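# Move the foam block from desk to counter

## Task

Pick up the small foam block that sits on the desk and set it down on the counter located behind the shelving, so it rests there on its own without the robot holding it, while the robot stays upright and untilted at the end.

## Robot and tools

Robot: a Hello Robot Stretch 4 with a single arm. It has an omni-wheel base, a lift riding up a mast, a telescoping arm that reaches forward, a wrist with yaw, pitch and roll, and a two-finger gripper. It stands about 1.6 m tall, and the base rim lies within 0.23 m of the base origin. Cameras: head_camera, head_left_camera, head_right_camera, wrist_camera. A loose object may occasionally get a brief shove from outside.

Frames: the base frame has its origin on the floor below the base centre, x forward, y left, z up. hand_pose is reported in this frame and marks a point between the fingers, 0.015 m behind the tips. With all wrist joints at zero its axes line up with the base frame. The printed value may be slightly off. The odometry frame is where the base frame was when the scene began. base_odometry comes from wheel turns only, so slipping looks like travel. Heading runs -3.142 to 3.142, positive to the left.

execute_actions(actions, cameras): actions is a list holding one action, or empty, which just reports state and images. An action may contain "base", "joints", or both, plus optional "pace" and "contact_limits". Alternatively it may be {"end_of_arm": "enable_torque"} alone, which revives wrist or gripper motors that switched themselves off. The motions in one action start together and can finish at different times. No action runs longer than 15 s.
- base: exactly one relative move, measured from where the base last reported itself. translate_m is a straight drive in metres, forward positive, -2 to 2. strafe_m is a sideways move in metres, left positive, -2 to 2. rotate_rad turns in place in radians, counter-clockwise positive, -3.2 to 3.2.
- joints: a dictionary of absolute targets keyed by joint name, each optional:
  - lift_m: 0 to 1.2 m.
  - arm_m: extension, 0 to 0.55 m.
  - wrist_yaw_rad: -1.134 to 4.276. 0 points forward, positive turns left, 3.14 is folded back, and above 3.4 the arm can get in the way.
  - wrist_pitch_rad: -1.117 to 4.259. 0 is level, 1.57 points down.
  - wrist_roll_rad: -1.117 to 4.259. Positive rolls clockwise as seen from behind the gripper.
  - gripper_m: finger gap, 0 to 0.08 m.
  Done tolerances: ±0.004 for lift and arm, ±0.02 for yaw and roll, ±0.05 for pitch, ±0.002 for the gripper. A joint target outside its range is clipped to the limit and reported. Any other out-of-range value, or an unknown key, rejects the whole call and nothing moves. A joint or base omitted from an action may still be driving toward its earlier target, and the status fields will not reveal this.
- pace: "slow", "default", "fast" or "max". Base speeds are 0.1, 0.3, 0.4 or 0.6 m/s and turn rates are 1, 2, 3 or 4 rad/s. With the lift above 0.2 these are reduced further, down to 0.3 m/s and 1 rad/s at lift 1.2.
- contact_limits: only {"arm_m": value}, from 0 (gentlest) to 0.75. The default is 0.5.
- cameras: a list of camera names, or ["all"], or null. [] returns no images. The pictures line gives the order of the images.

wait(seconds): 0 to 10. Commands nothing new and returns state and images.
zoom_image(camera, region): region is [x0, y0, x1, y1] in pixels of that camera's latest full image, at most 504 by 504, with the origin at the top left.
read_manual(section): returns only licence text. Moves nothing.
finished_scene(scene): the current scene number. It ends the scene for good and reports success, so call it only once the block sits on the counter unsupported. Ending your reply without a tool call also ends things.

Readings: lidar_m has 12 sector distances in metres, each sector 30°. Sector 1 faces straight ahead and the order goes counter-clockwise: 4th left, 7th behind, 10th right. "-" means nothing is seen, or something is closer than 0.25 m. The lidar covers about 0.15 m up to robot height, so table tops register, but it may miss glass, thin legs and things behind the robot. wrist_depth_mm is a 7×7 grid of median depths in mm, 100 to 2000. The robot's own body shows up in it. base_tilt is in degrees, forward and right positive, with a fixed bias of up to 1.5°. If turned_by_wheels and turned_by_imu differ by more than about 0.1 rad, the base likely hit something or slipped. motor_effort is in percent, positive toward higher joint values, with the peak of the last action in brackets. For wheels, positive turns the base right.

Statuses: "done"; "off_target", meaning it stopped short and may still be pushing; "contact_stop_at_<key>", meaning the part hit something and went slack, so a slack lift can sag under load; "limit_stop_at_<name>"; "time_out"; "torque_fault". After a stop the old target is dropped. "limit_stop_at_tilt" means a lean over 6°: lift, arm and wheels go slack and ignore commands. "limit_stop_at_own_body" is a self-collision stop. This is likely with pitch below -0.2 combined with roll below -0.4 or above 4. Move the joint away from the body to recover. on_its_own lists things you did not command; its "held at" shows the target a joint holds. If any result reports a stop, later calls in the same reply are skipped.

Gripping: send a gripper_m smaller than the object's width. Once the fingers make contact they only squeeze slightly further, until you command wider than the object. If the reading stays above your command and the effort moves away from 0, something is held. "off_target" after closing usually means something is between the fingers. An effort beyond about 50 away from 0 that lasts causes a gripper torque_fault: the fingers go limp and may drop the load until enable_torque is sent. A wrist motor also faults if it is forced, for example by pressing the gripper into something.

Start: to unfold the wrist, send lift_m 0.4 and wrist_yaw_rad 0 together.

Avoid: driving or turning with over 1 kg held and arm_m above 0.2, especially at fast paces. Avoid steady pushing or pulling with the gripper held high or a high contact limit. Avoid drops, slams, hard hits and tipping the robot. Release the block gently onto the counter and back away so that nothing depends on the robot. The simulation keeps running while you think, and the robot holds its last command during that time.

Each tool is called after "Request:" as name(argument=value, ...) on one line, values as JSON.

## Session

Request:
execute_actions(actions=[])

Scene clock: 0.00 s.
base_odometry: x=+0.000 y=+0.000 heading=+0.000 (m, m, rad; odometry frame)
turned_by_wheels: +0.000 (rad since the last result)
turned_by_imu: +0.000 (rad since the last result)
base_tilt: forward=-0.3 right=+0.2 (deg)
lidar_m: 0.89 0.80 0.82 1.03 1.93 1.95 1.04 0.94 0.96 1.20 1.78 1.40
base_status: not commanded
joint_positions: lift_m=+0.288 arm_m=+0.000 wrist_yaw_rad=+3.218 wrist_pitch_rad=+0.022 wrist_roll_rad=-0.004 gripper_m=+0.040
joint_status: not commanded
motor_effort: lift_m=+19 arm_m=+0 wrist_yaw_rad=+0 wrist_pitch_rad=-10 wrist_roll_rad=+4 gripper_m=+1 wheel_0=+0 wheel_1=+0 wheel_2=+0 (%)
hand_pose: x=-0.0475 y=+0.0710 z=+0.4614 quat_wxyz=(-0.038, -0.011, -0.002, +0.999) (m; base frame)
wrist_depth_mm: - - 130 - - - 1756 / - 110 132 - - - 1921 / 136 133 150 - - - 1661 / 222 1708 - - - - 1756 / 1464 1708 - - - - 1756 / 222 106 1229 1255 1708 1808 1708 / - - - - - 1308 1366
pictures: head_camera, head_left_camera, head_right_camera, wrist_camera
Images, in order (width x height): head_camera 420x560, head_left_camera 420x672, head_right_camera 420x672, wrist_camera 616x392.

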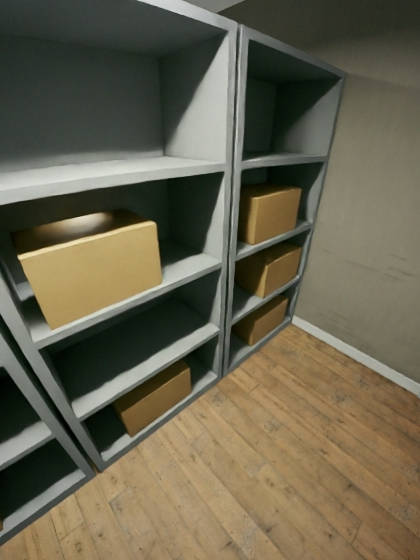

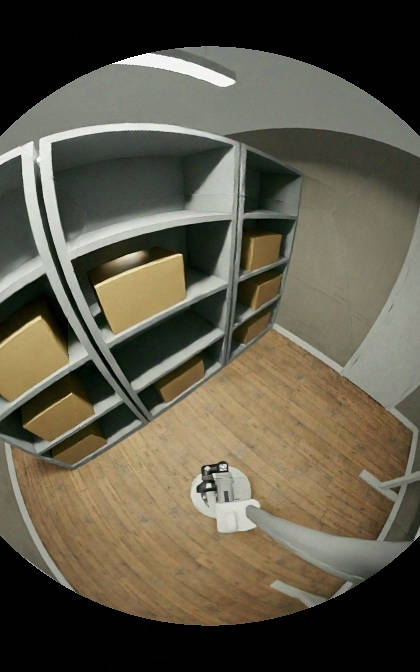

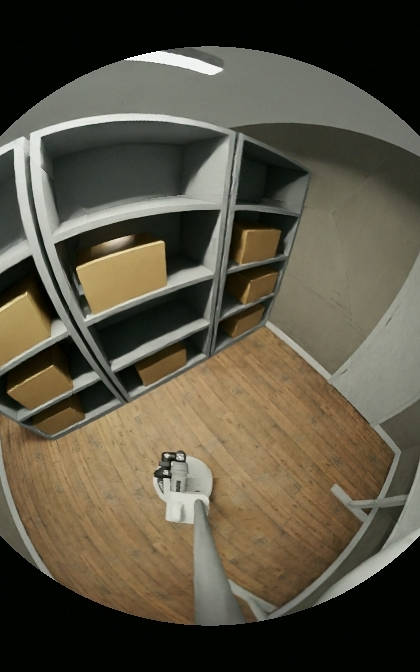

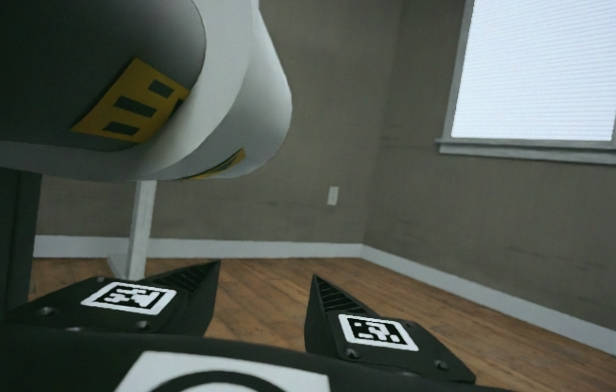

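Request:
execute_actions(actions=[{"base": {"rotate_rad": -1.57}, "joints": {"lift_m": 0.4, "wrist_yaw_rad": 0}}], cameras=["head_left_camera", "head_right_camera"])

Scene clock: 2.90 s.
base_odometry: x=+0.000 y=+0.000 heading=-1.569 (m, m, rad; odometry frame)
turned_by_wheels: -1.569 (rad since the last result)
turned_by_imu: -1.594 (rad since the last result)
base_tilt: forward=-0.4 right=+0.2 (deg)
lidar_m: 1.22 1.78 1.41 0.88 0.81 0.82 1.05 1.91 1.93 1.04 0.94 0.93
base_status: done
joint_positions: lift_m=+0.400 arm_m=+0.000 wrist_yaw_rad=+0.001 wrist_pitch_rad=+0.022 wrist_roll_rad=-0.004 gripper_m=+0.040
joint_status: all done
motor_effort: lift_m=+23(26) arm_m=+0(0) wrist_yaw_rad=-2(6) wrist_pitch_rad=-9(9) wrist_roll_rad=+3(4) gripper_m=+1(1) wheel_0=+4(11) wheel_1=+4(11) wheel_2=+2(10) (%)
hand_pose: x=+0.3838 y=-0.0873 z=+0.5732 quat_wxyz=(+1.000, -0.002, +0.011, +0.000) (m; base frame)
wrist_depth_mm: 1366 1499 1756 - 1983 1618 1060 / 1366 1576 1756 - 1160 1025 891 / 1366 1618 1808 - 1983 1537 1366 / 1430 1618 1863 - 1921 1618 1366 / 1464 1618 1983 - 1921 1537 1308 / 1397 105 1499 1537 1366 1537 1336 / - - - - - 1430 1366
pictures: head_left_camera, head_right_camera
Images, in order (width x height): head_left_camera 420x672, head_right_camera 420x672.

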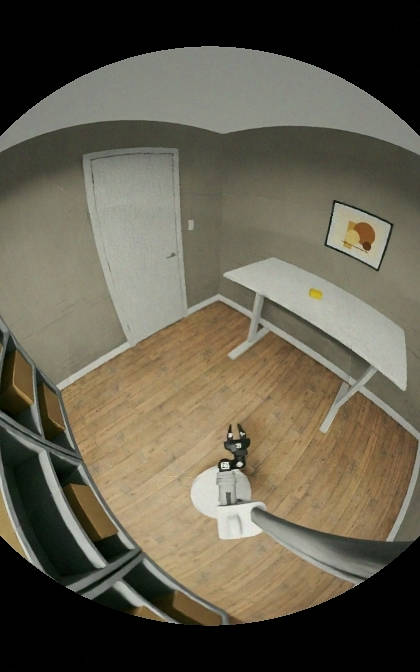

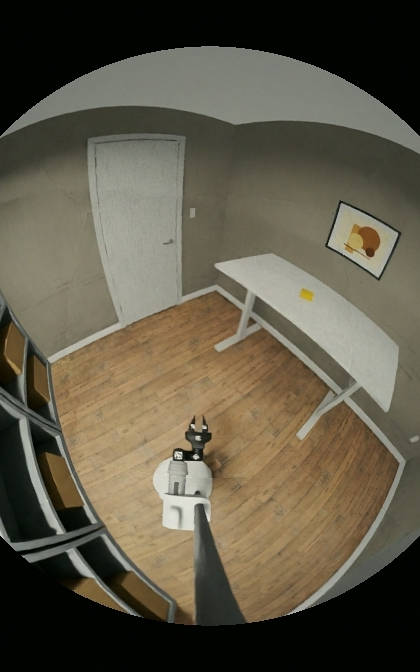

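Request:
execute_actions(actions=[{"base": {"rotate_rad": -0.5}}])

Scene clock: 4.47 s.
base_odometry: x=+0.000 y=+0.000 heading=-2.069 (m, m, rad; odometry frame)
turned_by_wheels: -0.500 (rad since the last result)
turned_by_imu: -0.508 (rad since the last result)
base_tilt: forward=-0.3 right=+0.2 (deg)
lidar_m: 0.95 1.25 1.76 1.40 0.90 0.81 0.83 1.07 1.92 1.92 1.00 0.93
base_status: done
joint_positions: lift_m=+0.400 arm_m=+0.000 wrist_yaw_rad=+0.000 wrist_pitch_rad=+0.022 wrist_roll_rad=-0.004 gripper_m=+0.040
joint_status: not commanded
motor_effort: lift_m=+23(23) arm_m=+0(0) wrist_yaw_rad=-1(2) wrist_pitch_rad=-10(8) wrist_roll_rad=+1(1) gripper_m=+0(2) wheel_0=+3(9) wheel_1=+3(12) wheel_2=+1(9) (%)
hand_pose: x=+0.3838 y=-0.0874 z=+0.5732 quat_wxyz=(+1.000, -0.002, +0.011, +0.000) (m; base frame)
wrist_depth_mm: 1708 1138 1008 891 820 741 683 / 1808 1983 1336 1182 1060 946 878 / 1863 1983 1808 1661 1537 1430 1308 / 1808 1921 1708 1618 1464 1430 1308 / 1921 1921 1708 1618 1537 1430 1336 / 1464 106 1499 1537 1464 1430 1308 / - - - - - 1366 1308
pictures: head_camera, head_left_camera, head_right_camera, wrist_camera
Images, in order (width x height): head_camera 420x560, head_left_camera 420x672, head_right_camera 420x672, wrist_camera 616x392.

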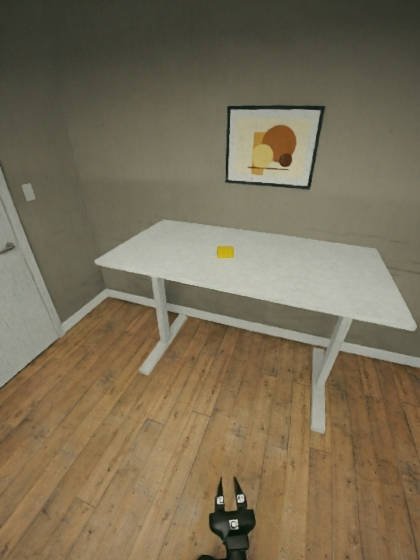

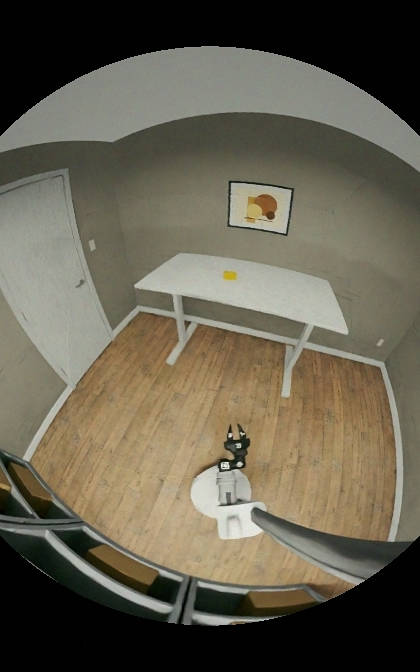

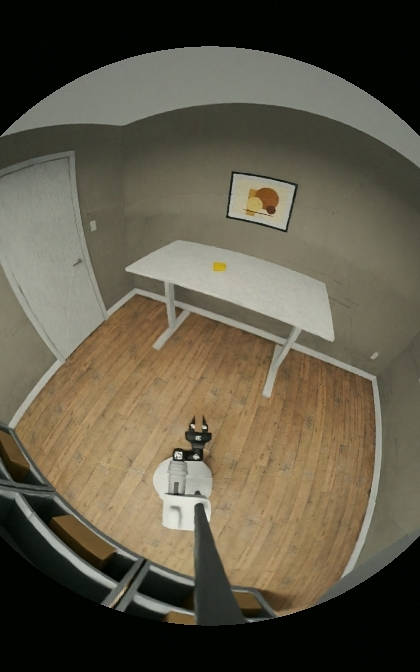

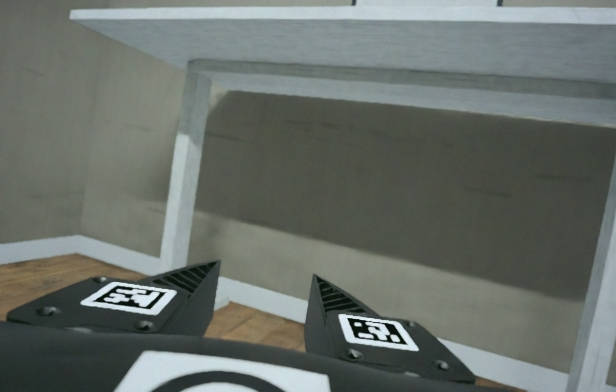

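Request:
execute_actions(actions=[{"base": {"translate_m": 0.35}, "joints": {"lift_m": 0.66, "gripper_m": 0.08}}], cameras=["head_camera", "wrist_camera"])

Scene clock: 7.73 s.
base_odometry: x=-0.167 y=-0.307 heading=-2.068 (m, m, rad; odometry frame)
turned_by_wheels: +0.001 (rad since the last result)
turned_by_imu: -0.001 (rad since the last result)
base_tilt: forward=-0.4 right=+0.2 (deg)
lidar_m: 0.64 0.81 1.63 1.68 1.23 1.12 1.17 1.44 2.03 2.06 0.66 0.61
base_status: done
joint_positions: lift_m=+0.660 arm_m=+0.000 wrist_yaw_rad=+0.000 wrist_pitch_rad=+0.022 wrist_roll_rad=-0.004 gripper_m=+0.080
joint_status: all done
motor_effort: lift_m=+23(24) arm_m=+0(0) wrist_yaw_rad=+0(0) wrist_pitch_rad=-11(10) wrist_roll_rad=+3(2) gripper_m=+2(3) wheel_0=+4(8) wheel_1=+5(10) wheel_2=-2(11) (%)
hand_pose: x=+0.3838 y=-0.0874 z=+0.8332 quat_wxyz=(+1.000, -0.002, +0.011, +0.000) (m; base frame)
wrist_depth_mm: 1618 1576 1430 1281 1160 1060 1025 / 1576 1537 1430 1281 1205 1118 1025 / 1618 991 798 496 415 379 1008 / 1661 1464 1366 1255 1160 668 597 / 1661 976 1397 1281 1182 1118 1060 / - 127 1397 1281 159 1138 1025 / - - - 1255 120 107 1008
pictures: head_camera, wrist_camera
Images, in order (width x height): head_camera 420x560, wrist_camera 616x392.

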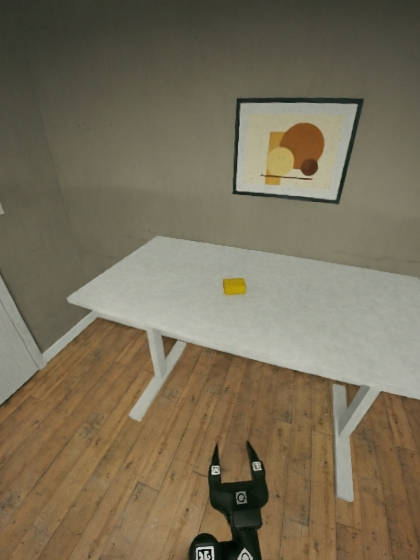

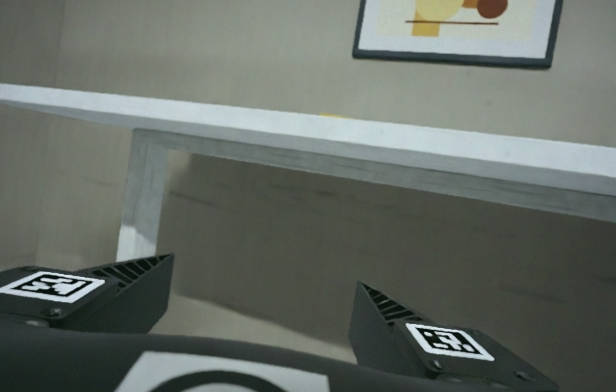

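Request:
execute_actions(actions=[{"joints": {"lift_m": 0.85}}], cameras=["wrist_camera"])

Scene clock: 10.07 s.
base_odometry: x=-0.167 y=-0.307 heading=-2.068 (m, m, rad; odometry frame)
turned_by_wheels: +0.000 (rad since the last result)
turned_by_imu: +0.000 (rad since the last result)
base_tilt: forward=-0.3 right=+0.2 (deg)
lidar_m: 0.62 0.81 1.63 1.69 1.27 1.14 1.16 1.44 2.02 2.05 0.68 0.61
base_status: not commanded
joint_positions: lift_m=+0.850 arm_m=+0.000 wrist_yaw_rad=+0.000 wrist_pitch_rad=+0.022 wrist_roll_rad=-0.004 gripper_m=+0.080
joint_status: all done
motor_effort: lift_m=+23(24) arm_m=+0(0) wrist_yaw_rad=-1(0) wrist_pitch_rad=-10(10) wrist_roll_rad=+3(3) gripper_m=+1(1) wheel_0=+4(4) wheel_1=+5(5) wheel_2=-2(2) (%)
hand_pose: x=+0.3838 y=-0.0874 z=+1.0232 quat_wxyz=(+1.000, -0.002, +0.011, +0.000) (m; base frame)
wrist_depth_mm: 1618 1537 1430 1281 1160 1078 1008 / 1661 1537 1397 1281 1160 1078 1025 / 1708 1576 1397 1281 1182 1078 1025 / 759 960 1281 1281 1182 1098 1042 / 1661 525 535 640 759 960 1025 / - 127 1366 449 159 469 539 / - - - 1308 119 107 347
pictures: wrist_camera
Images, in order (width x height): wrist_camera 616x392.

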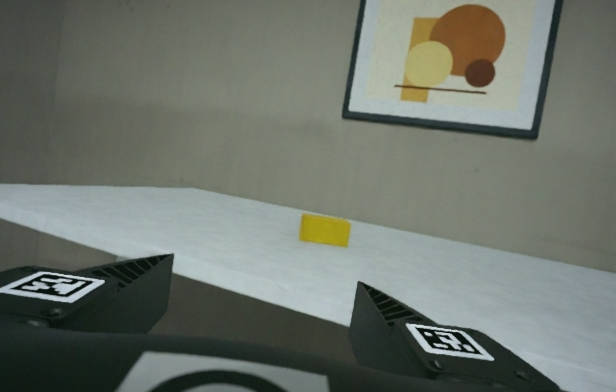

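Request:
execute_actions(actions=[{"joints": {"arm_m": 0.25, "wrist_pitch_rad": 0.4}}], cameras=["wrist_camera", "head_camera"])

Scene clock: 13.63 s.
base_odometry: x=-0.167 y=-0.307 heading=-2.068 (m, m, rad; odometry frame)
turned_by_wheels: +0.000 (rad since the last result)
turned_by_imu: -0.001 (rad since the last result)
base_tilt: forward=-0.3 right=+0.2 (deg)
lidar_m: 0.68 0.83 1.62 1.67 1.24 1.14 1.16 1.45 2.02 2.06 0.67 0.62
base_status: not commanded
joint_positions: lift_m=+0.850 arm_m=+0.249 wrist_yaw_rad=+0.000 wrist_pitch_rad=+0.403 wrist_roll_rad=-0.004 gripper_m=+0.080
joint_status: all done
motor_effort: lift_m=+23(23) arm_m=+7(7) wrist_yaw_rad=-1(0) wrist_pitch_rad=-10(7) wrist_roll_rad=+2(4) gripper_m=+1(2) wheel_0=+4(4) wheel_1=+5(5) wheel_2=-2(2) (%)
hand_pose: x=+0.6153 y=-0.0874 z=+0.9445 quat_wxyz=(+0.980, -0.002, +0.200, +0.000) (m; base frame)
wrist_depth_mm: 640 842 1008 960 878 809 741 / 359 410 480 530 484 831 778 / 265 271 300 334 384 449 549 / 1618 238 223 237 263 286 317 / 1576 878 1336 198 196 212 224 / - 127 1397 1281 159 170 176 / - - - 1308 119 107 158
pictures: head_camera, wrist_camera
Images, in order (width x height): head_camera 420x560, wrist_camera 616x392.

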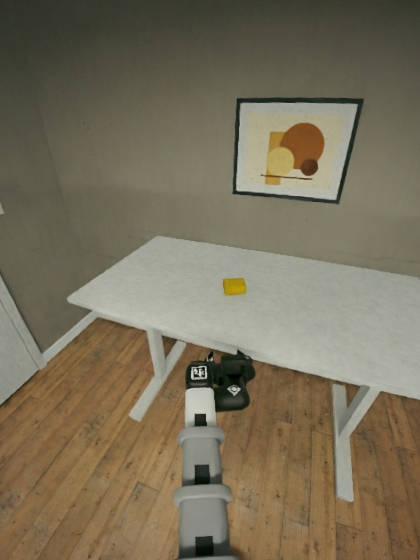

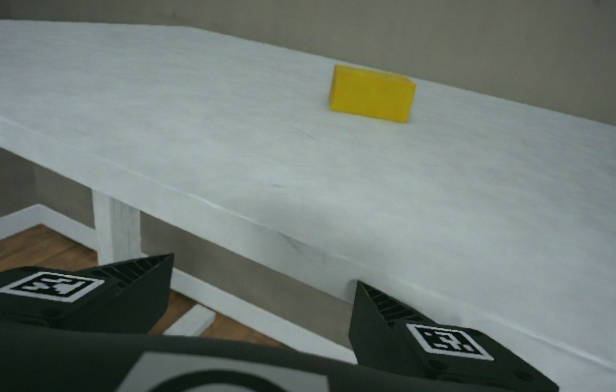

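Request:
zoom_image(camera="head_camera", region=[174, 236, 294, 336])

Region (174, 236, 294, 336) of head_camera's 420x560 image, scaled by 4.200, with more detail than that image has.

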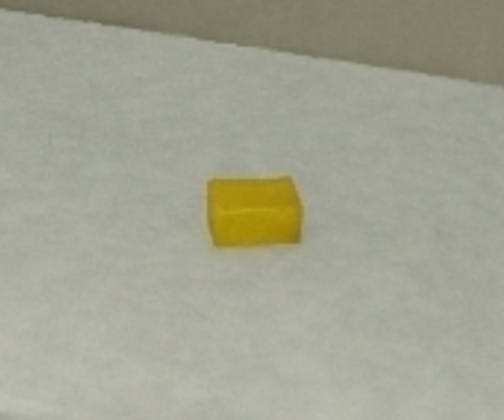

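Request:
execute_actions(actions=[{"joints": {"lift_m": 1.06, "wrist_pitch_rad": 1.57, "wrist_roll_rad": -1.05}}], cameras=["wrist_camera", "head_camera"])

Scene clock: 21.50 s.
base_odometry: x=-0.167 y=-0.307 heading=-2.068 (m, m, rad; odometry frame)
turned_by_wheels: +0.000 (rad since the last result)
turned_by_imu: -0.001 (rad since the last result)
base_tilt: forward=-0.3 right=+0.2 (deg)
lidar_m: 0.64 0.84 1.63 1.68 1.25 1.16 1.17 1.44 2.01 2.07 0.67 0.61
base_status: not commanded
joint_positions: lift_m=+1.060 arm_m=+0.249 wrist_yaw_rad=+0.000 wrist_pitch_rad=+1.570 wrist_roll_rad=-1.049 gripper_m=+0.080
joint_status: all done
motor_effort: lift_m=+23(24) arm_m=+7(7) wrist_yaw_rad=+0(0) wrist_pitch_rad=+1(10) wrist_roll_rad=+1(1) gripper_m=+2(2) wheel_0=+4(4) wheel_1=+5(5) wheel_2=-2(2) (%)
hand_pose: x=+0.4199 y=-0.0874 z=+1.0251 quat_wxyz=(+0.612, -0.354, +0.612, +0.354) (m; base frame)
wrist_depth_mm: 1098 1118 1160 1182 1160 1205 1205 / 1118 1118 1160 1182 1182 1205 1205 / 1138 1160 1160 1160 1205 1229 1255 / 931 946 1160 1160 1182 1255 1229 / 960 960 1182 1205 1205 1205 1281 / - 127 1160 1229 158 1255 1255 / - - - 1205 119 108 1255
pictures: head_camera, wrist_camera
Images, in order (width x height): head_camera 420x560, wrist_camera 616x392.

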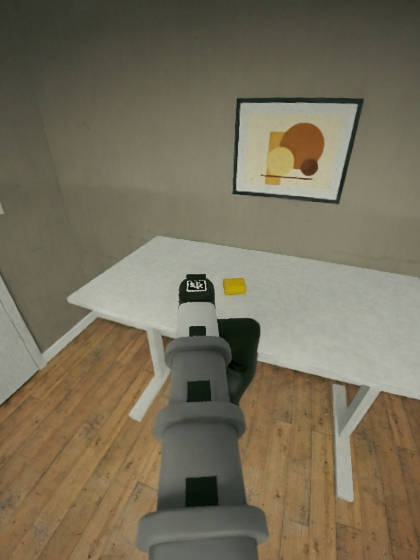

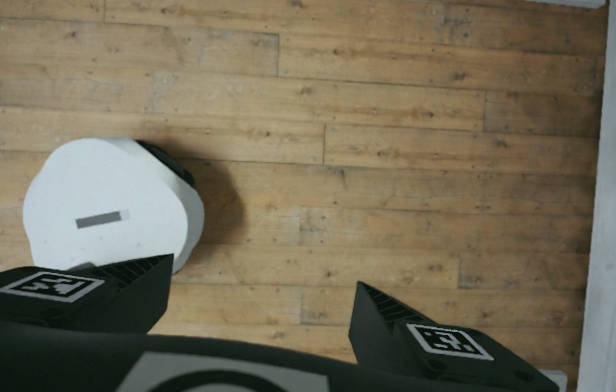

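Now move forward and extend.

Request:
execute_actions(actions=[{"base": {"translate_m": 0.28}, "joints": {"arm_m": 0.48}}], cameras=["wrist_camera", "head_camera"])

Scene clock: 24.20 s.
base_odometry: x=-0.300 y=-0.553 heading=-2.068 (m, m, rad; odometry frame)
turned_by_wheels: +0.001 (rad since the last result)
turned_by_imu: -0.001 (rad since the last result)
base_tilt: forward=-0.3 right=+0.2 (deg)
lidar_m: 0.38 0.49 1.51 1.55 1.55 1.41 1.44 1.81 2.11 0.63 0.40 0.37
base_status: done
joint_positions: lift_m=+1.060 arm_m=+0.479 wrist_yaw_rad=+0.000 wrist_pitch_rad=+1.570 wrist_roll_rad=-1.050 gripper_m=+0.080
joint_status: all done
motor_effort: lift_m=+23(23) arm_m=+7(8) wrist_yaw_rad=-1(0) wrist_pitch_rad=-1(2) wrist_roll_rad=+2(1) gripper_m=+2(1) wheel_0=+3(9) wheel_1=+4(9) wheel_2=+0(11) (%)
hand_pose: x=+0.6499 y=-0.0874 z=+1.0252 quat_wxyz=(+0.612, -0.355, +0.612, +0.354) (m; base frame)
wrist_depth_mm: 211 214 216 219 223 225 229 / 212 215 216 220 225 228 230 / 214 217 220 224 227 230 232 / 215 219 222 224 229 231 234 / 216 220 224 227 231 234 236 / - 127 226 228 159 235 237 / - - - 185 120 107 240
pictures: head_camera, wrist_camera
Images, in order (width x height): head_camera 420x560, wrist_camera 616x392.

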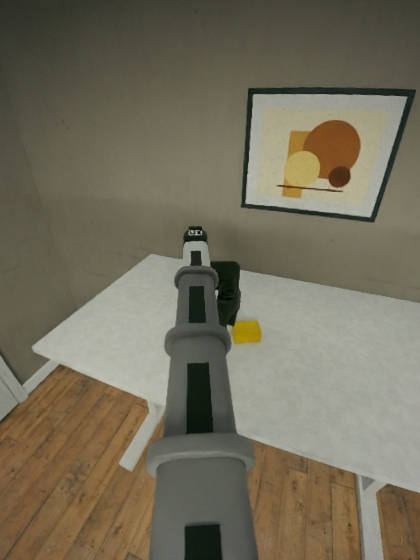

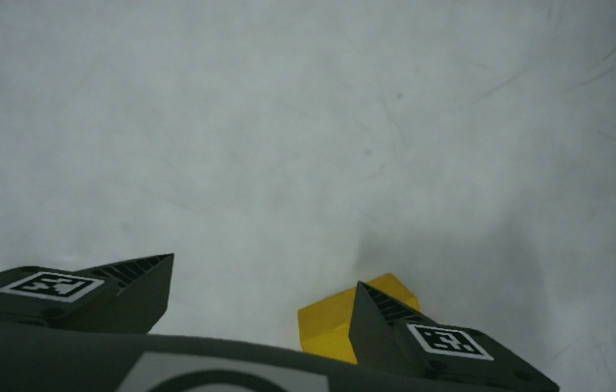

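Request:
execute_actions(actions=[{"base": {"strafe_m": -0.05}, "joints": {"arm_m": 0.51}}], cameras=["wrist_camera"])

Scene clock: 27.33 s.
base_odometry: x=-0.344 y=-0.530 heading=-2.067 (m, m, rad; odometry frame)
turned_by_wheels: +0.000 (rad since the last result)
turned_by_imu: +0.000 (rad since the last result)
base_tilt: forward=-0.3 right=+0.1 (deg)
lidar_m: 0.36 0.47 1.56 1.60 1.55 1.43 1.45 1.83 2.07 0.58 0.38 0.34
base_status: done
joint_positions: lift_m=+1.060 arm_m=+0.509 wrist_yaw_rad=+0.000 wrist_pitch_rad=+1.570 wrist_roll_rad=-1.050 gripper_m=+0.080
joint_status: all done
motor_effort: lift_m=+23(23) arm_m=+7(8) wrist_yaw_rad=-1(1) wrist_pitch_rad=-1(1) wrist_roll_rad=+1(2) gripper_m=+2(2) wheel_0=+4(12) wheel_1=-2(13) wheel_2=+0(1) (%)
hand_pose: x=+0.6799 y=-0.0874 z=+1.0252 quat_wxyz=(+0.612, -0.355, +0.612, +0.354) (m; base frame)
wrist_depth_mm: 211 213 217 219 223 226 227 / 213 215 219 220 224 228 229 / 214 217 220 224 226 229 231 / 216 220 222 225 229 232 236 / 217 220 223 181 231 234 236 / - 127 182 183 159 236 238 / - - - 185 119 107 240
pictures: wrist_camera
Images, in order (width x height): wrist_camera 616x392.

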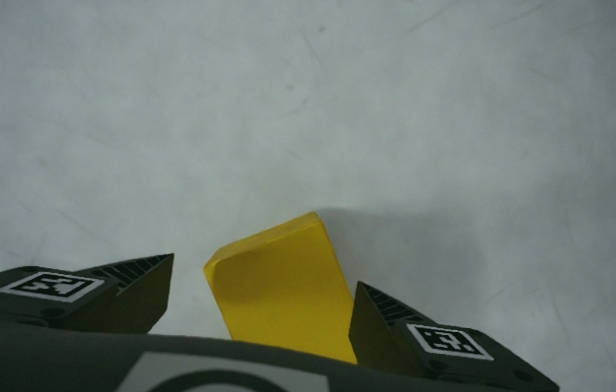

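Request:
execute_actions(actions=[{"joints": {"arm_m": 0.474, "wrist_yaw_rad": 0.4}}], cameras=["wrist_camera"])

Scene clock: 30.03 s.
base_odometry: x=-0.344 y=-0.530 heading=-2.067 (m, m, rad; odometry frame)
turned_by_wheels: +0.000 (rad since the last result)
turned_by_imu: +0.000 (rad since the last result)
base_tilt: forward=-0.3 right=+0.2 (deg)
lidar_m: 0.34 0.47 1.57 1.60 1.55 1.43 1.43 1.82 2.08 0.60 0.39 0.35
base_status: not commanded
joint_positions: lift_m=+1.060 arm_m=+0.475 wrist_yaw_rad=+0.399 wrist_pitch_rad=+1.570 wrist_roll_rad=-1.050 gripper_m=+0.080
joint_status: all done
motor_effort: lift_m=+23(23) arm_m=-7(8) wrist_yaw_rad=+1(5) wrist_pitch_rad=+0(3) wrist_roll_rad=+4(2) gripper_m=+3(1) wheel_0=+4(5) wheel_1=-2(2) wheel_2=+0(0) (%)
hand_pose: x=+0.6803 y=-0.0805 z=+1.0252 quat_wxyz=(+0.530, -0.469, +0.529, +0.469) (m; base frame)
wrist_depth_mm: 211 214 216 219 222 226 227 / 213 216 218 220 224 228 229 / 215 217 220 224 227 229 233 / 216 220 222 225 227 230 235 / 215 219 222 225 230 233 236 / - 127 181 183 159 236 238 / - - - 184 119 107 240
pictures: wrist_camera
Images, in order (width x height): wrist_camera 616x392.

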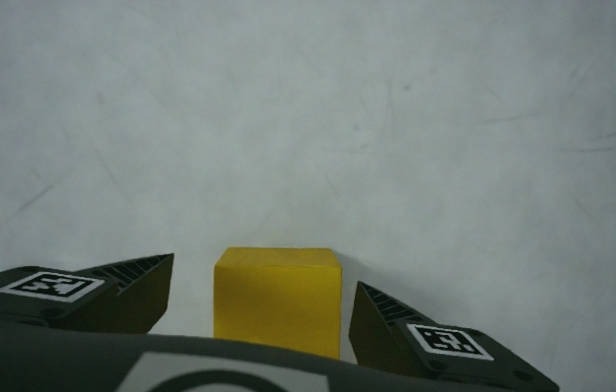

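Request:
execute_actions(actions=[{"base": {"strafe_m": -0.02}, "joints": {"lift_m": 1.012}}], cameras=["wrist_camera"])

Scene clock: 32.37 s.
base_odometry: x=-0.362 y=-0.520 heading=-2.067 (m, m, rad; odometry frame)
turned_by_wheels: +0.000 (rad since the last result)
turned_by_imu: +0.000 (rad since the last result)
base_tilt: forward=-0.3 right=+0.2 (deg)
lidar_m: 0.35 0.47 1.59 1.61 1.57 1.44 1.46 1.82 2.05 0.58 0.37 0.32
base_status: done
joint_positions: lift_m=+1.012 arm_m=+0.475 wrist_yaw_rad=+0.400 wrist_pitch_rad=+1.570 wrist_roll_rad=-1.050 gripper_m=+0.080
joint_status: all done
motor_effort: lift_m=+14(21) arm_m=-7(7) wrist_yaw_rad=+1(1) wrist_pitch_rad=-2(1) wrist_roll_rad=+2(1) gripper_m=+2(2) wheel_0=+3(12) wheel_1=-3(9) wheel_2=+0(1) (%)
hand_pose: x=+0.6803 y=-0.0805 z=+0.9779 quat_wxyz=(+0.530, -0.469, +0.529, +0.469) (m; base frame)
wrist_depth_mm: 166 168 170 173 176 178 180 / 167 169 172 175 177 179 181 / 168 171 173 176 178 180 183 / 170 173 175 177 180 182 184 / 171 173 132 133 181 184 187 / - 127 133 135 144 185 187 / - - - 135 120 107 190
pictures: wrist_camera
Images, in order (width x height): wrist_camera 616x392.

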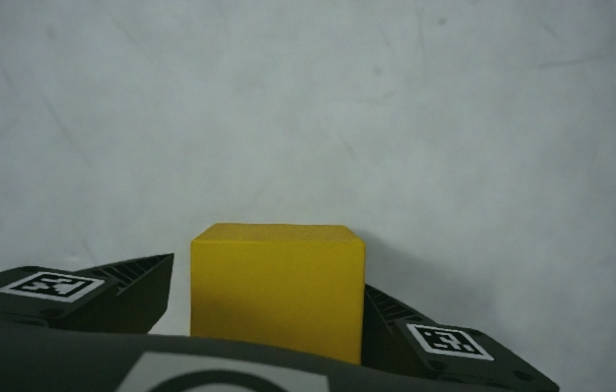

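Request:
execute_actions(actions=[{"joints": {"gripper_m": 0.045}}], cameras=["wrist_camera"])

Scene clock: 33.77 s.
base_odometry: x=-0.362 y=-0.520 heading=-2.067 (m, m, rad; odometry frame)
turned_by_wheels: +0.000 (rad since the last result)
turned_by_imu: +0.000 (rad since the last result)
base_tilt: forward=-0.4 right=+0.2 (deg)
lidar_m: 0.36 0.46 1.58 1.62 1.56 1.44 1.47 1.84 2.06 0.59 0.37 0.32
base_status: not commanded
joint_positions: lift_m=+1.012 arm_m=+0.475 wrist_yaw_rad=+0.400 wrist_pitch_rad=+1.570 wrist_roll_rad=-1.050 gripper_m=+0.060
joint_status: gripper_m off_target (ended at +0.060, target +0.045)
on_its_own: gripper_m is held at +0.055, not at your +0.045, by its contact guard: the fingers met something
motor_effort: lift_m=+14(14) arm_m=-7(7) wrist_yaw_rad=+1(0) wrist_pitch_rad=+1(1) wrist_roll_rad=+3(2) gripper_m=-36(35) wheel_0=+3(3) wheel_1=-3(3) wheel_2=+0(0) (%)
hand_pose: x=+0.6803 y=-0.0805 z=+0.9779 quat_wxyz=(+0.530, -0.469, +0.529, +0.469) (m; base frame)
wrist_depth_mm: 166 169 170 173 175 178 180 / 167 170 172 174 176 180 181 / 168 171 174 176 178 181 183 / 170 173 175 177 180 182 185 / 171 174 131 133 182 184 186 / - 114 132 134 181 186 188 / - - - 135 - 187 190
pictures: wrist_camera
Images, in order (width x height): wrist_camera 616x392.

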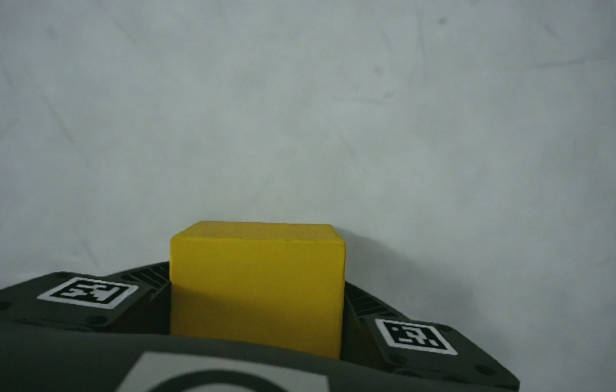

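Request:
execute_actions(actions=[{"joints": {"lift_m": 1.08}}], cameras=[])

Request:
execute_actions(actions=[{"joints": {"arm_m": 0.0}, "base": {"translate_m": -0.3}}], cameras=[])

Request:
execute_actions(actions=[{"base": {"rotate_rad": 3.1}}], cameras=["head_camera", "head_left_camera", "head_right_camera"])

Scene clock: 35.70 s.
base_odometry: x=-0.362 y=-0.520 heading=-2.067 (m, m, rad; odometry frame)
turned_by_wheels: +0.000 (rad since the last result)
turned_by_imu: +0.000 (rad since the last result)
base_tilt: forward=-0.4 right=+0.2 (deg)
lidar_m: 0.35 0.48 1.60 1.62 1.58 1.44 1.44 1.83 2.05 0.57 0.38 0.34
base_status: not commanded
joint_positions: lift_m=+1.080 arm_m=+0.475 wrist_yaw_rad=+0.400 wrist_pitch_rad=+1.570 wrist_roll_rad=-1.050 gripper_m=+0.060
joint_status: all done
on_its_own: gripper_m is held at +0.055, not at your +0.045, by its contact guard: the fingers met something
motor_effort: lift_m=+23(26) arm_m=-7(7) wrist_yaw_rad=+0(0) wrist_pitch_rad=-2(1) wrist_roll_rad=+2(3) gripper_m=-35(34) wheel_0=+3(3) wheel_1=-2(3) wheel_2=+0(0) (%)
hand_pose: x=+0.6803 y=-0.0805 z=+1.0451 quat_wxyz=(+0.530, -0.469, +0.529, +0.469) (m; base frame)
wrist_depth_mm: 230 233 236 240 242 246 249 / 232 235 238 241 243 248 251 / 233 237 240 243 247 251 253 / 236 237 243 245 249 252 256 / 236 238 132 134 250 254 256 / - 113 132 134 251 257 260 / - - - 135 - 259 263
pictures: none
No camera images: the call's "cameras" was empty. Leave "cameras" out to get every camera's image.

Scene clock: 38.17 s.
base_odometry: x=-0.219 y=-0.257 heading=-2.068 (m, m, rad; odometry frame)
turned_by_wheels: -0.001 (rad since the last result)
turned_by_imu: +0.000 (rad since the last result)
base_tilt: forward=-0.3 right=+0.2 (deg)
lidar_m: 0.63 0.82 1.71 1.74 1.27 1.15 1.18 1.45 1.96 1.99 0.66 0.60
base_status: done
joint_positions: lift_m=+1.080 arm_m=+0.001 wrist_yaw_rad=+0.400 wrist_pitch_rad=+1.570 wrist_roll_rad=-1.050 gripper_m=+0.060
joint_status: all done
on_its_own: gripper_m is held at +0.055, not at your +0.045, by its contact guard: the fingers met something
motor_effort: lift_m=+23(24) arm_m=-7(7) wrist_yaw_rad=+0(0) wrist_pitch_rad=-4(2) wrist_roll_rad=+3(0) gripper_m=-35(35) wheel_0=-5(9) wheel_1=-6(9) wheel_2=+2(12) (%)
hand_pose: x=+0.2065 y=-0.0805 z=+1.0452 quat_wxyz=(+0.529, -0.469, +0.529, +0.469) (m; base frame)
wrist_depth_mm: 1118 1160 1160 1182 1205 1255 1229 / 1138 1138 1160 1182 1182 1229 1229 / 1160 960 960 1205 1205 1255 1205 / 1138 960 976 1182 1229 1229 1281 / 1182 1205 132 134 1281 1255 1281 / - 113 132 134 1229 1255 1281 / - - - 135 - 1255 1308
pictures: none
No camera images: the call's "cameras" was empty. Leave "cameras" out to get every camera's image.

Scene clock: 41.73 s.
base_odometry: x=-0.219 y=-0.257 heading=+1.031 (m, m, rad; odometry frame)
turned_by_wheels: +3.099 (rad since the last result)
turned_by_imu: +3.148 (rad since the last result)
base_tilt: forward=-0.3 right=+0.2 (deg)
lidar_m: 1.14 1.43 1.95 1.98 0.70 0.63 0.63 0.79 1.70 1.75 1.27 1.13
base_status: done
joint_positions: lift_m=+1.080 arm_m=+0.001 wrist_yaw_rad=+0.400 wrist_pitch_rad=+1.570 wrist_roll_rad=-1.050 gripper_m=+0.060
joint_status: not commanded
on_its_own: gripper_m is held at +0.055, not at your +0.045, by its contact guard: the fingers met something
motor_effort: lift_m=+23(23) arm_m=-7(7) wrist_yaw_rad=+0(0) wrist_pitch_rad=-1(3) wrist_roll_rad=+3(2) gripper_m=-36(34) wheel_0=-5(8) wheel_1=-4(9) wheel_2=-4(9) (%)
hand_pose: x=+0.2065 y=-0.0805 z=+1.0452 quat_wxyz=(+0.530, -0.469, +0.529, +0.469) (m; base frame)
wrist_depth_mm: 1118 1160 1182 1182 1205 1205 1229 / 1160 1160 1182 1205 1229 1229 1255 / 1160 960 976 1205 1229 1229 1255 / 1160 960 960 1205 1255 1255 1255 / 1160 1205 132 134 1281 1281 1281 / - 114 132 134 1205 1281 1205 / - - - 135 - 1255 1229
pictures: head_camera, head_left_camera, head_right_camera
Images, in order (width x height): head_camera 420x560, head_left_camera 420x672, head_right_camera 420x672.

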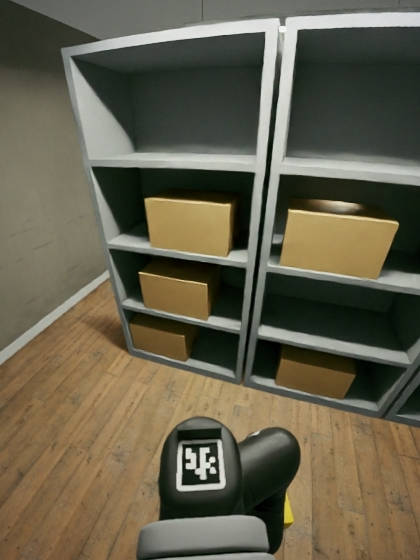

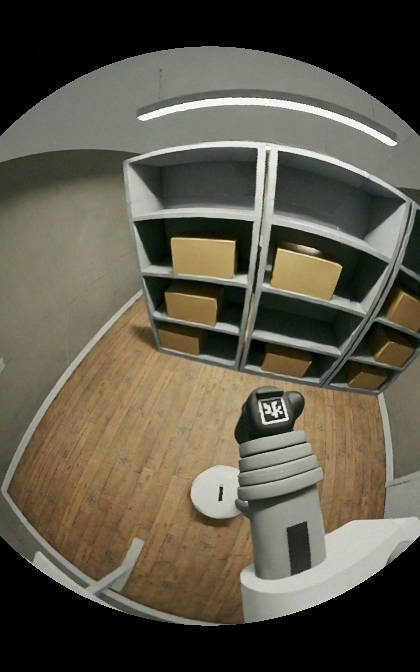

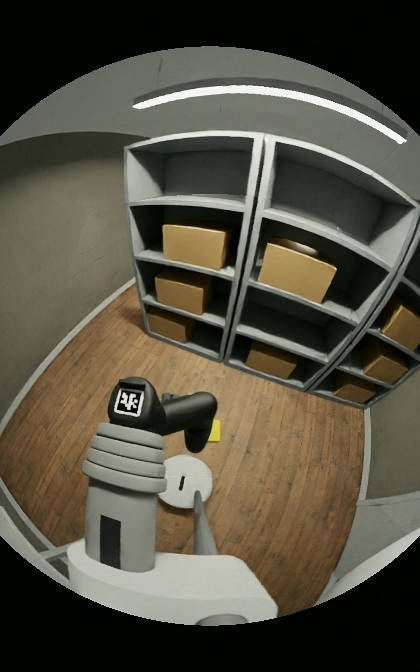

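Request:
execute_actions(actions=[{"base": {"rotate_rad": 0.9}}], cameras=["head_camera", "head_left_camera"])

Scene clock: 44.47 s.
base_odometry: x=-0.219 y=-0.257 heading=+1.930 (m, m, rad; odometry frame)
turned_by_wheels: +0.899 (rad since the last result)
turned_by_imu: +0.913 (rad since the last result)
base_tilt: forward=-0.4 right=+0.3 (deg)
lidar_m: 1.99 1.95 0.75 0.61 0.61 0.71 1.72 1.71 1.36 1.14 1.13 1.29
base_status: done
joint_positions: lift_m=+1.080 arm_m=+0.001 wrist_yaw_rad=+0.400 wrist_pitch_rad=+1.570 wrist_roll_rad=-1.050 gripper_m=+0.060
joint_status: not commanded
on_its_own: gripper_m is held at +0.055, not at your +0.045, by its contact guard: the fingers met something
motor_effort: lift_m=+23(23) arm_m=-7(7) wrist_yaw_rad=+1(0) wrist_pitch_rad=-4(2) wrist_roll_rad=+3(2) gripper_m=-36(36) wheel_0=-5(10) wheel_1=-4(8) wheel_2=-4(8) (%)
hand_pose: x=+0.2065 y=-0.0805 z=+1.0452 quat_wxyz=(+0.530, -0.469, +0.529, +0.469) (m; base frame)
wrist_depth_mm: 1118 1160 1160 1160 1182 1229 1255 / 1118 1118 1182 1182 1229 1229 1255 / 1160 960 960 1205 1205 1229 1281 / 1160 960 976 1205 1205 1255 1281 / 1160 1182 132 133 1229 1229 1255 / - 114 132 134 1229 1255 1281 / - - - 135 - 1308 1308
pictures: head_camera, head_left_camera
Images, in order (width x height): head_camera 420x560, head_left_camera 420x672.

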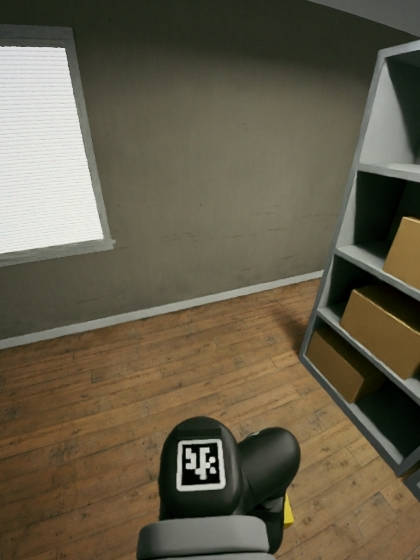

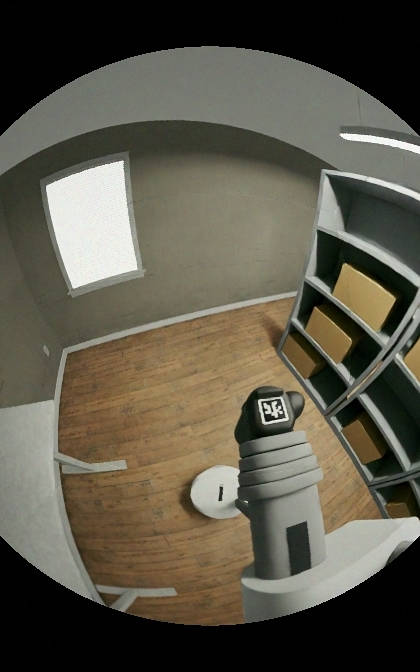

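Request:
execute_actions(actions=[{"base": {"rotate_rad": 0.35}}], cameras=[])

Request:
execute_actions(actions=[{"base": {"translate_m": 1.55}}], cameras=["head_right_camera"])

Scene clock: 48.10 s.
base_odometry: x=-0.219 y=-0.257 heading=+2.279 (m, m, rad; odometry frame)
turned_by_wheels: +0.349 (rad since the last result)
turned_by_imu: +0.354 (rad since the last result)
base_tilt: forward=-0.3 right=+0.2 (deg)
lidar_m: 1.95 1.94 0.62 0.61 0.67 0.98 1.72 1.58 1.17 1.14 1.21 2.05
base_status: done
joint_positions: lift_m=+1.080 arm_m=+0.001 wrist_yaw_rad=+0.400 wrist_pitch_rad=+1.570 wrist_roll_rad=-1.050 gripper_m=+0.060
joint_status: not commanded
on_its_own: gripper_m is held at +0.055, not at your +0.045, by its contact guard: the fingers met something
motor_effort: lift_m=+23(23) arm_m=-7(7) wrist_yaw_rad=+0(0) wrist_pitch_rad=-2(3) wrist_roll_rad=+3(2) gripper_m=-35(35) wheel_0=-6(9) wheel_1=-6(9) wheel_2=-3(7) (%)
hand_pose: x=+0.2065 y=-0.0805 z=+1.0452 quat_wxyz=(+0.530, -0.469, +0.529, +0.469) (m; base frame)
wrist_depth_mm: 1138 1138 1182 1205 1182 1205 1205 / 1182 1182 1138 1160 1205 1229 1255 / 1138 960 976 1182 1205 1229 1281 / 1160 976 976 1205 1229 1229 1281 / 1160 1160 132 134 1229 1255 1255 / - 114 133 134 1255 1281 1308 / - - - 135 - 1281 1281
pictures: none
No camera images: the call's "cameras" was empty. Leave "cameras" out to get every camera's image.

Scene clock: 54.77 s.
base_odometry: x=-1.227 y=+0.920 heading=+2.280 (m, m, rad; odometry frame)
turned_by_wheels: +0.001 (rad since the last result)
turned_by_imu: -0.005 (rad since the last result)
base_tilt: forward=-0.4 right=+0.2 (deg)
lidar_m: 0.40 0.44 0.61 1.35 1.38 1.16 3.31 1.67 1.31 1.52 0.59 0.44
base_status: done
joint_positions: lift_m=+1.080 arm_m=+0.001 wrist_yaw_rad=+0.400 wrist_pitch_rad=+1.570 wrist_roll_rad=-1.050 gripper_m=+0.060
joint_status: not commanded
on_its_own: gripper_m is held at +0.055, not at your +0.045, by its contact guard: the fingers met something
motor_effort: lift_m=+22(23) arm_m=-7(7) wrist_yaw_rad=+0(0) wrist_pitch_rad=-4(1) wrist_roll_rad=+3(2) gripper_m=-34(35) wheel_0=+5(8) wheel_1=+5(8) wheel_2=+0(12) (%)
hand_pose: x=+0.2065 y=-0.0805 z=+1.0452 quat_wxyz=(+0.530, -0.469, +0.529, +0.469) (m; base frame)
wrist_depth_mm: 1118 1160 1160 1160 960 496 345 / 1160 1138 1205 1182 904 484 338 / 1138 976 976 1229 866 382 317 / 1182 946 991 1205 831 433 334 / 1182 1182 131 134 788 455 329 / - 113 132 135 569 436 324 / - - - 135 - 366 317
pictures: head_right_camera
Images, in order (width x height): head_right_camera 420x672.

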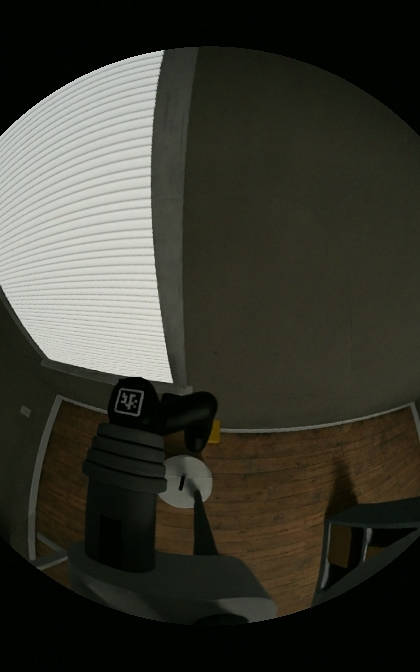

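Request:
execute_actions(actions=[{"base": {"rotate_rad": -1.57}}], cameras=["head_camera", "head_left_camera"])

Scene clock: 57.50 s.
base_odometry: x=-1.227 y=+0.920 heading=+0.711 (m, m, rad; odometry frame)
turned_by_wheels: -1.569 (rad since the last result)
turned_by_imu: -1.594 (rad since the last result)
base_tilt: forward=-0.3 right=+0.2 (deg)
lidar_m: 1.56 0.61 0.44 0.38 0.43 0.62 1.36 1.33 1.13 3.25 1.65 1.30
base_status: done
joint_positions: lift_m=+1.080 arm_m=+0.001 wrist_yaw_rad=+0.400 wrist_pitch_rad=+1.570 wrist_roll_rad=-1.050 gripper_m=+0.060
joint_status: not commanded
on_its_own: gripper_m is held at +0.055, not at your +0.045, by its contact guard: the fingers met something
motor_effort: lift_m=+22(22) arm_m=-7(7) wrist_yaw_rad=+0(0) wrist_pitch_rad=-2(2) wrist_roll_rad=+3(3) gripper_m=-35(35) wheel_0=+6(7) wheel_1=+6(9) wheel_2=+4(8) (%)
hand_pose: x=+0.2065 y=-0.0805 z=+1.0452 quat_wxyz=(+0.530, -0.469, +0.529, +0.469) (m; base frame)
wrist_depth_mm: 1138 1160 1160 1182 1160 1098 1098 / 1160 1138 1160 1229 1182 1229 1229 / 1160 976 976 1229 1182 1229 1308 / 1138 976 946 1205 1229 1281 1255 / 1182 1182 132 134 1281 1255 1255 / - 114 132 134 1205 1255 1308 / - - - 135 - 1255 1281
pictures: head_camera, head_left_camera
Images, in order (width x height): head_camera 420x560, head_left_camera 420x672.

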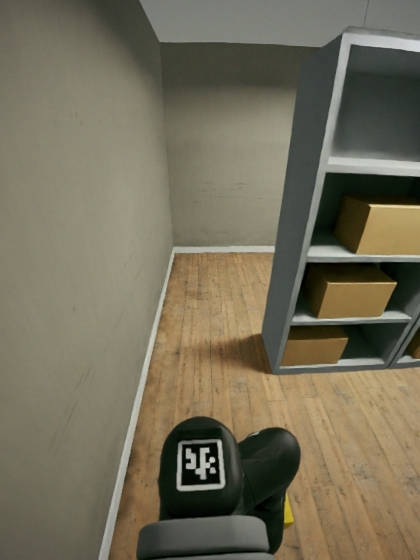

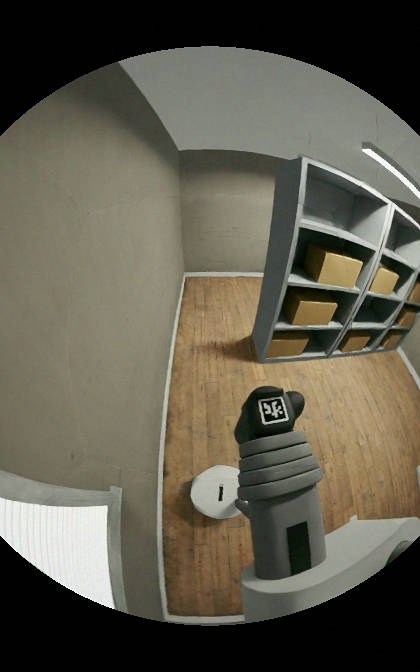

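Request:
execute_actions(actions=[{"base": {"translate_m": 2.0}}], cameras=["head_camera", "head_right_camera"])

Scene clock: 66.50 s.
base_odometry: x=+0.287 y=+2.226 heading=+0.711 (m, m, rad; odometry frame)
turned_by_wheels: +0.001 (rad since the last result)
turned_by_imu: -0.006 (rad since the last result)
base_tilt: forward=-0.3 right=+0.2 (deg)
lidar_m: 1.33 0.53 0.37 0.35 0.39 0.56 1.85 0.78 0.63 1.38 1.64 1.40
base_status: done
joint_positions: lift_m=+1.080 arm_m=+0.001 wrist_yaw_rad=+0.400 wrist_pitch_rad=+1.570 wrist_roll_rad=-1.050 gripper_m=+0.060
joint_status: not commanded
on_its_own: gripper_m is held at +0.055, not at your +0.045, by its contact guard: the fingers met something
motor_effort: lift_m=+22(22) arm_m=-7(7) wrist_yaw_rad=+0(0) wrist_pitch_rad=-1(3) wrist_roll_rad=+2(3) gripper_m=-36(35) wheel_0=+4(10) wheel_1=+4(10) wheel_2=-1(12) (%)
hand_pose: x=+0.2065 y=-0.0805 z=+1.0452 quat_wxyz=(+0.530, -0.469, +0.529, +0.469) (m; base frame)
wrist_depth_mm: 1118 1160 1118 1118 1042 991 931 / 1138 1138 1182 1205 1205 1205 1229 / 1138 946 960 1205 1205 1229 1255 / 1160 976 991 1205 1229 1255 1281 / 1182 1205 131 133 1255 1281 1281 / - 113 132 134 1229 1255 1308 / - - - 135 - 1308 1281
pictures: head_camera, head_right_camera
Images, in order (width x height): head_camera 420x560, head_right_camera 420x672.

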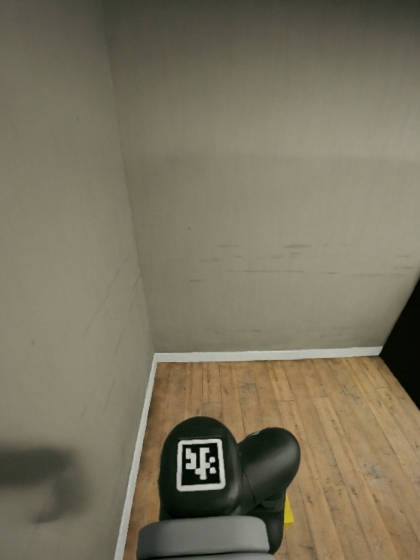

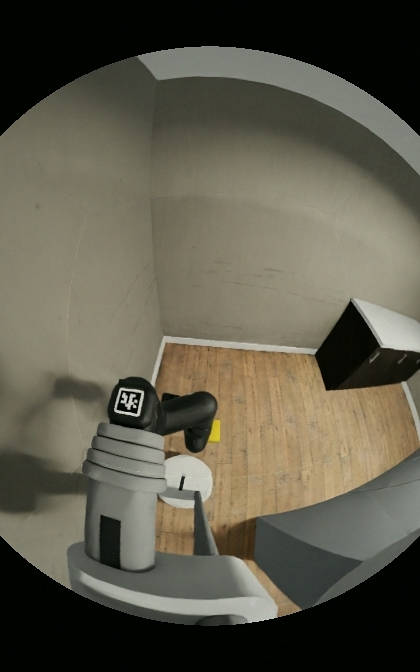

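The counter is to the right. Turn toward it.

Request:
execute_actions(actions=[{"base": {"rotate_rad": -1.57}}], cameras=["head_camera", "head_left_camera"])

Scene clock: 69.47 s.
base_odometry: x=+0.287 y=+2.226 heading=-0.858 (m, m, rad; odometry frame)
turned_by_wheels: -1.569 (rad since the last result)
turned_by_imu: -1.595 (rad since the last result)
base_tilt: forward=-0.4 right=+0.1 (deg)
lidar_m: 1.38 1.64 1.41 1.35 0.54 0.40 0.37 0.37 0.54 1.65 0.77 0.63
base_status: done
joint_positions: lift_m=+1.080 arm_m=+0.001 wrist_yaw_rad=+0.400 wrist_pitch_rad=+1.570 wrist_roll_rad=-1.050 gripper_m=+0.060
joint_status: not commanded
on_its_own: gripper_m is held at +0.055, not at your +0.045, by its contact guard: the fingers met something
motor_effort: lift_m=+22(22) arm_m=-7(7) wrist_yaw_rad=+0(0) wrist_pitch_rad=-2(3) wrist_roll_rad=+3(2) gripper_m=-34(35) wheel_0=+5(10) wheel_1=+4(10) wheel_2=+2(9) (%)
hand_pose: x=+0.2065 y=-0.0805 z=+1.0452 quat_wxyz=(+0.530, -0.469, +0.529, +0.469) (m; base frame)
wrist_depth_mm: 946 1160 1160 1182 1182 1205 1229 / 960 1138 1205 1182 1205 1229 1229 / 991 976 976 1205 1229 1255 1255 / 904 946 1008 1205 1205 1229 1281 / 904 1205 132 133 1255 1229 1281 / - 113 132 134 878 991 1025 / - - - 135 - 676 691
pictures: head_camera, head_left_camera
Images, in order (width x height): head_camera 420x560, head_left_camera 420x672.

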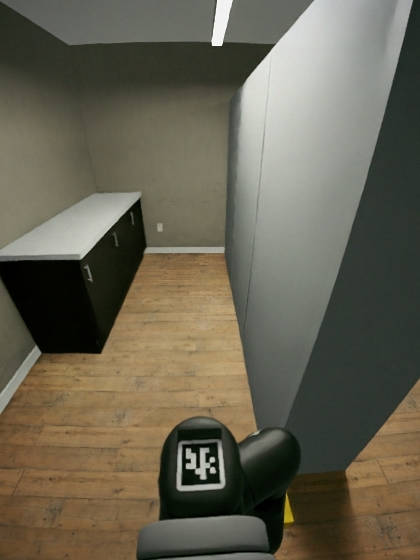

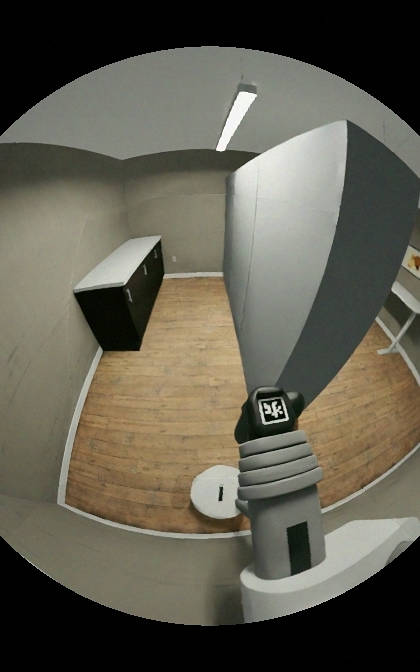

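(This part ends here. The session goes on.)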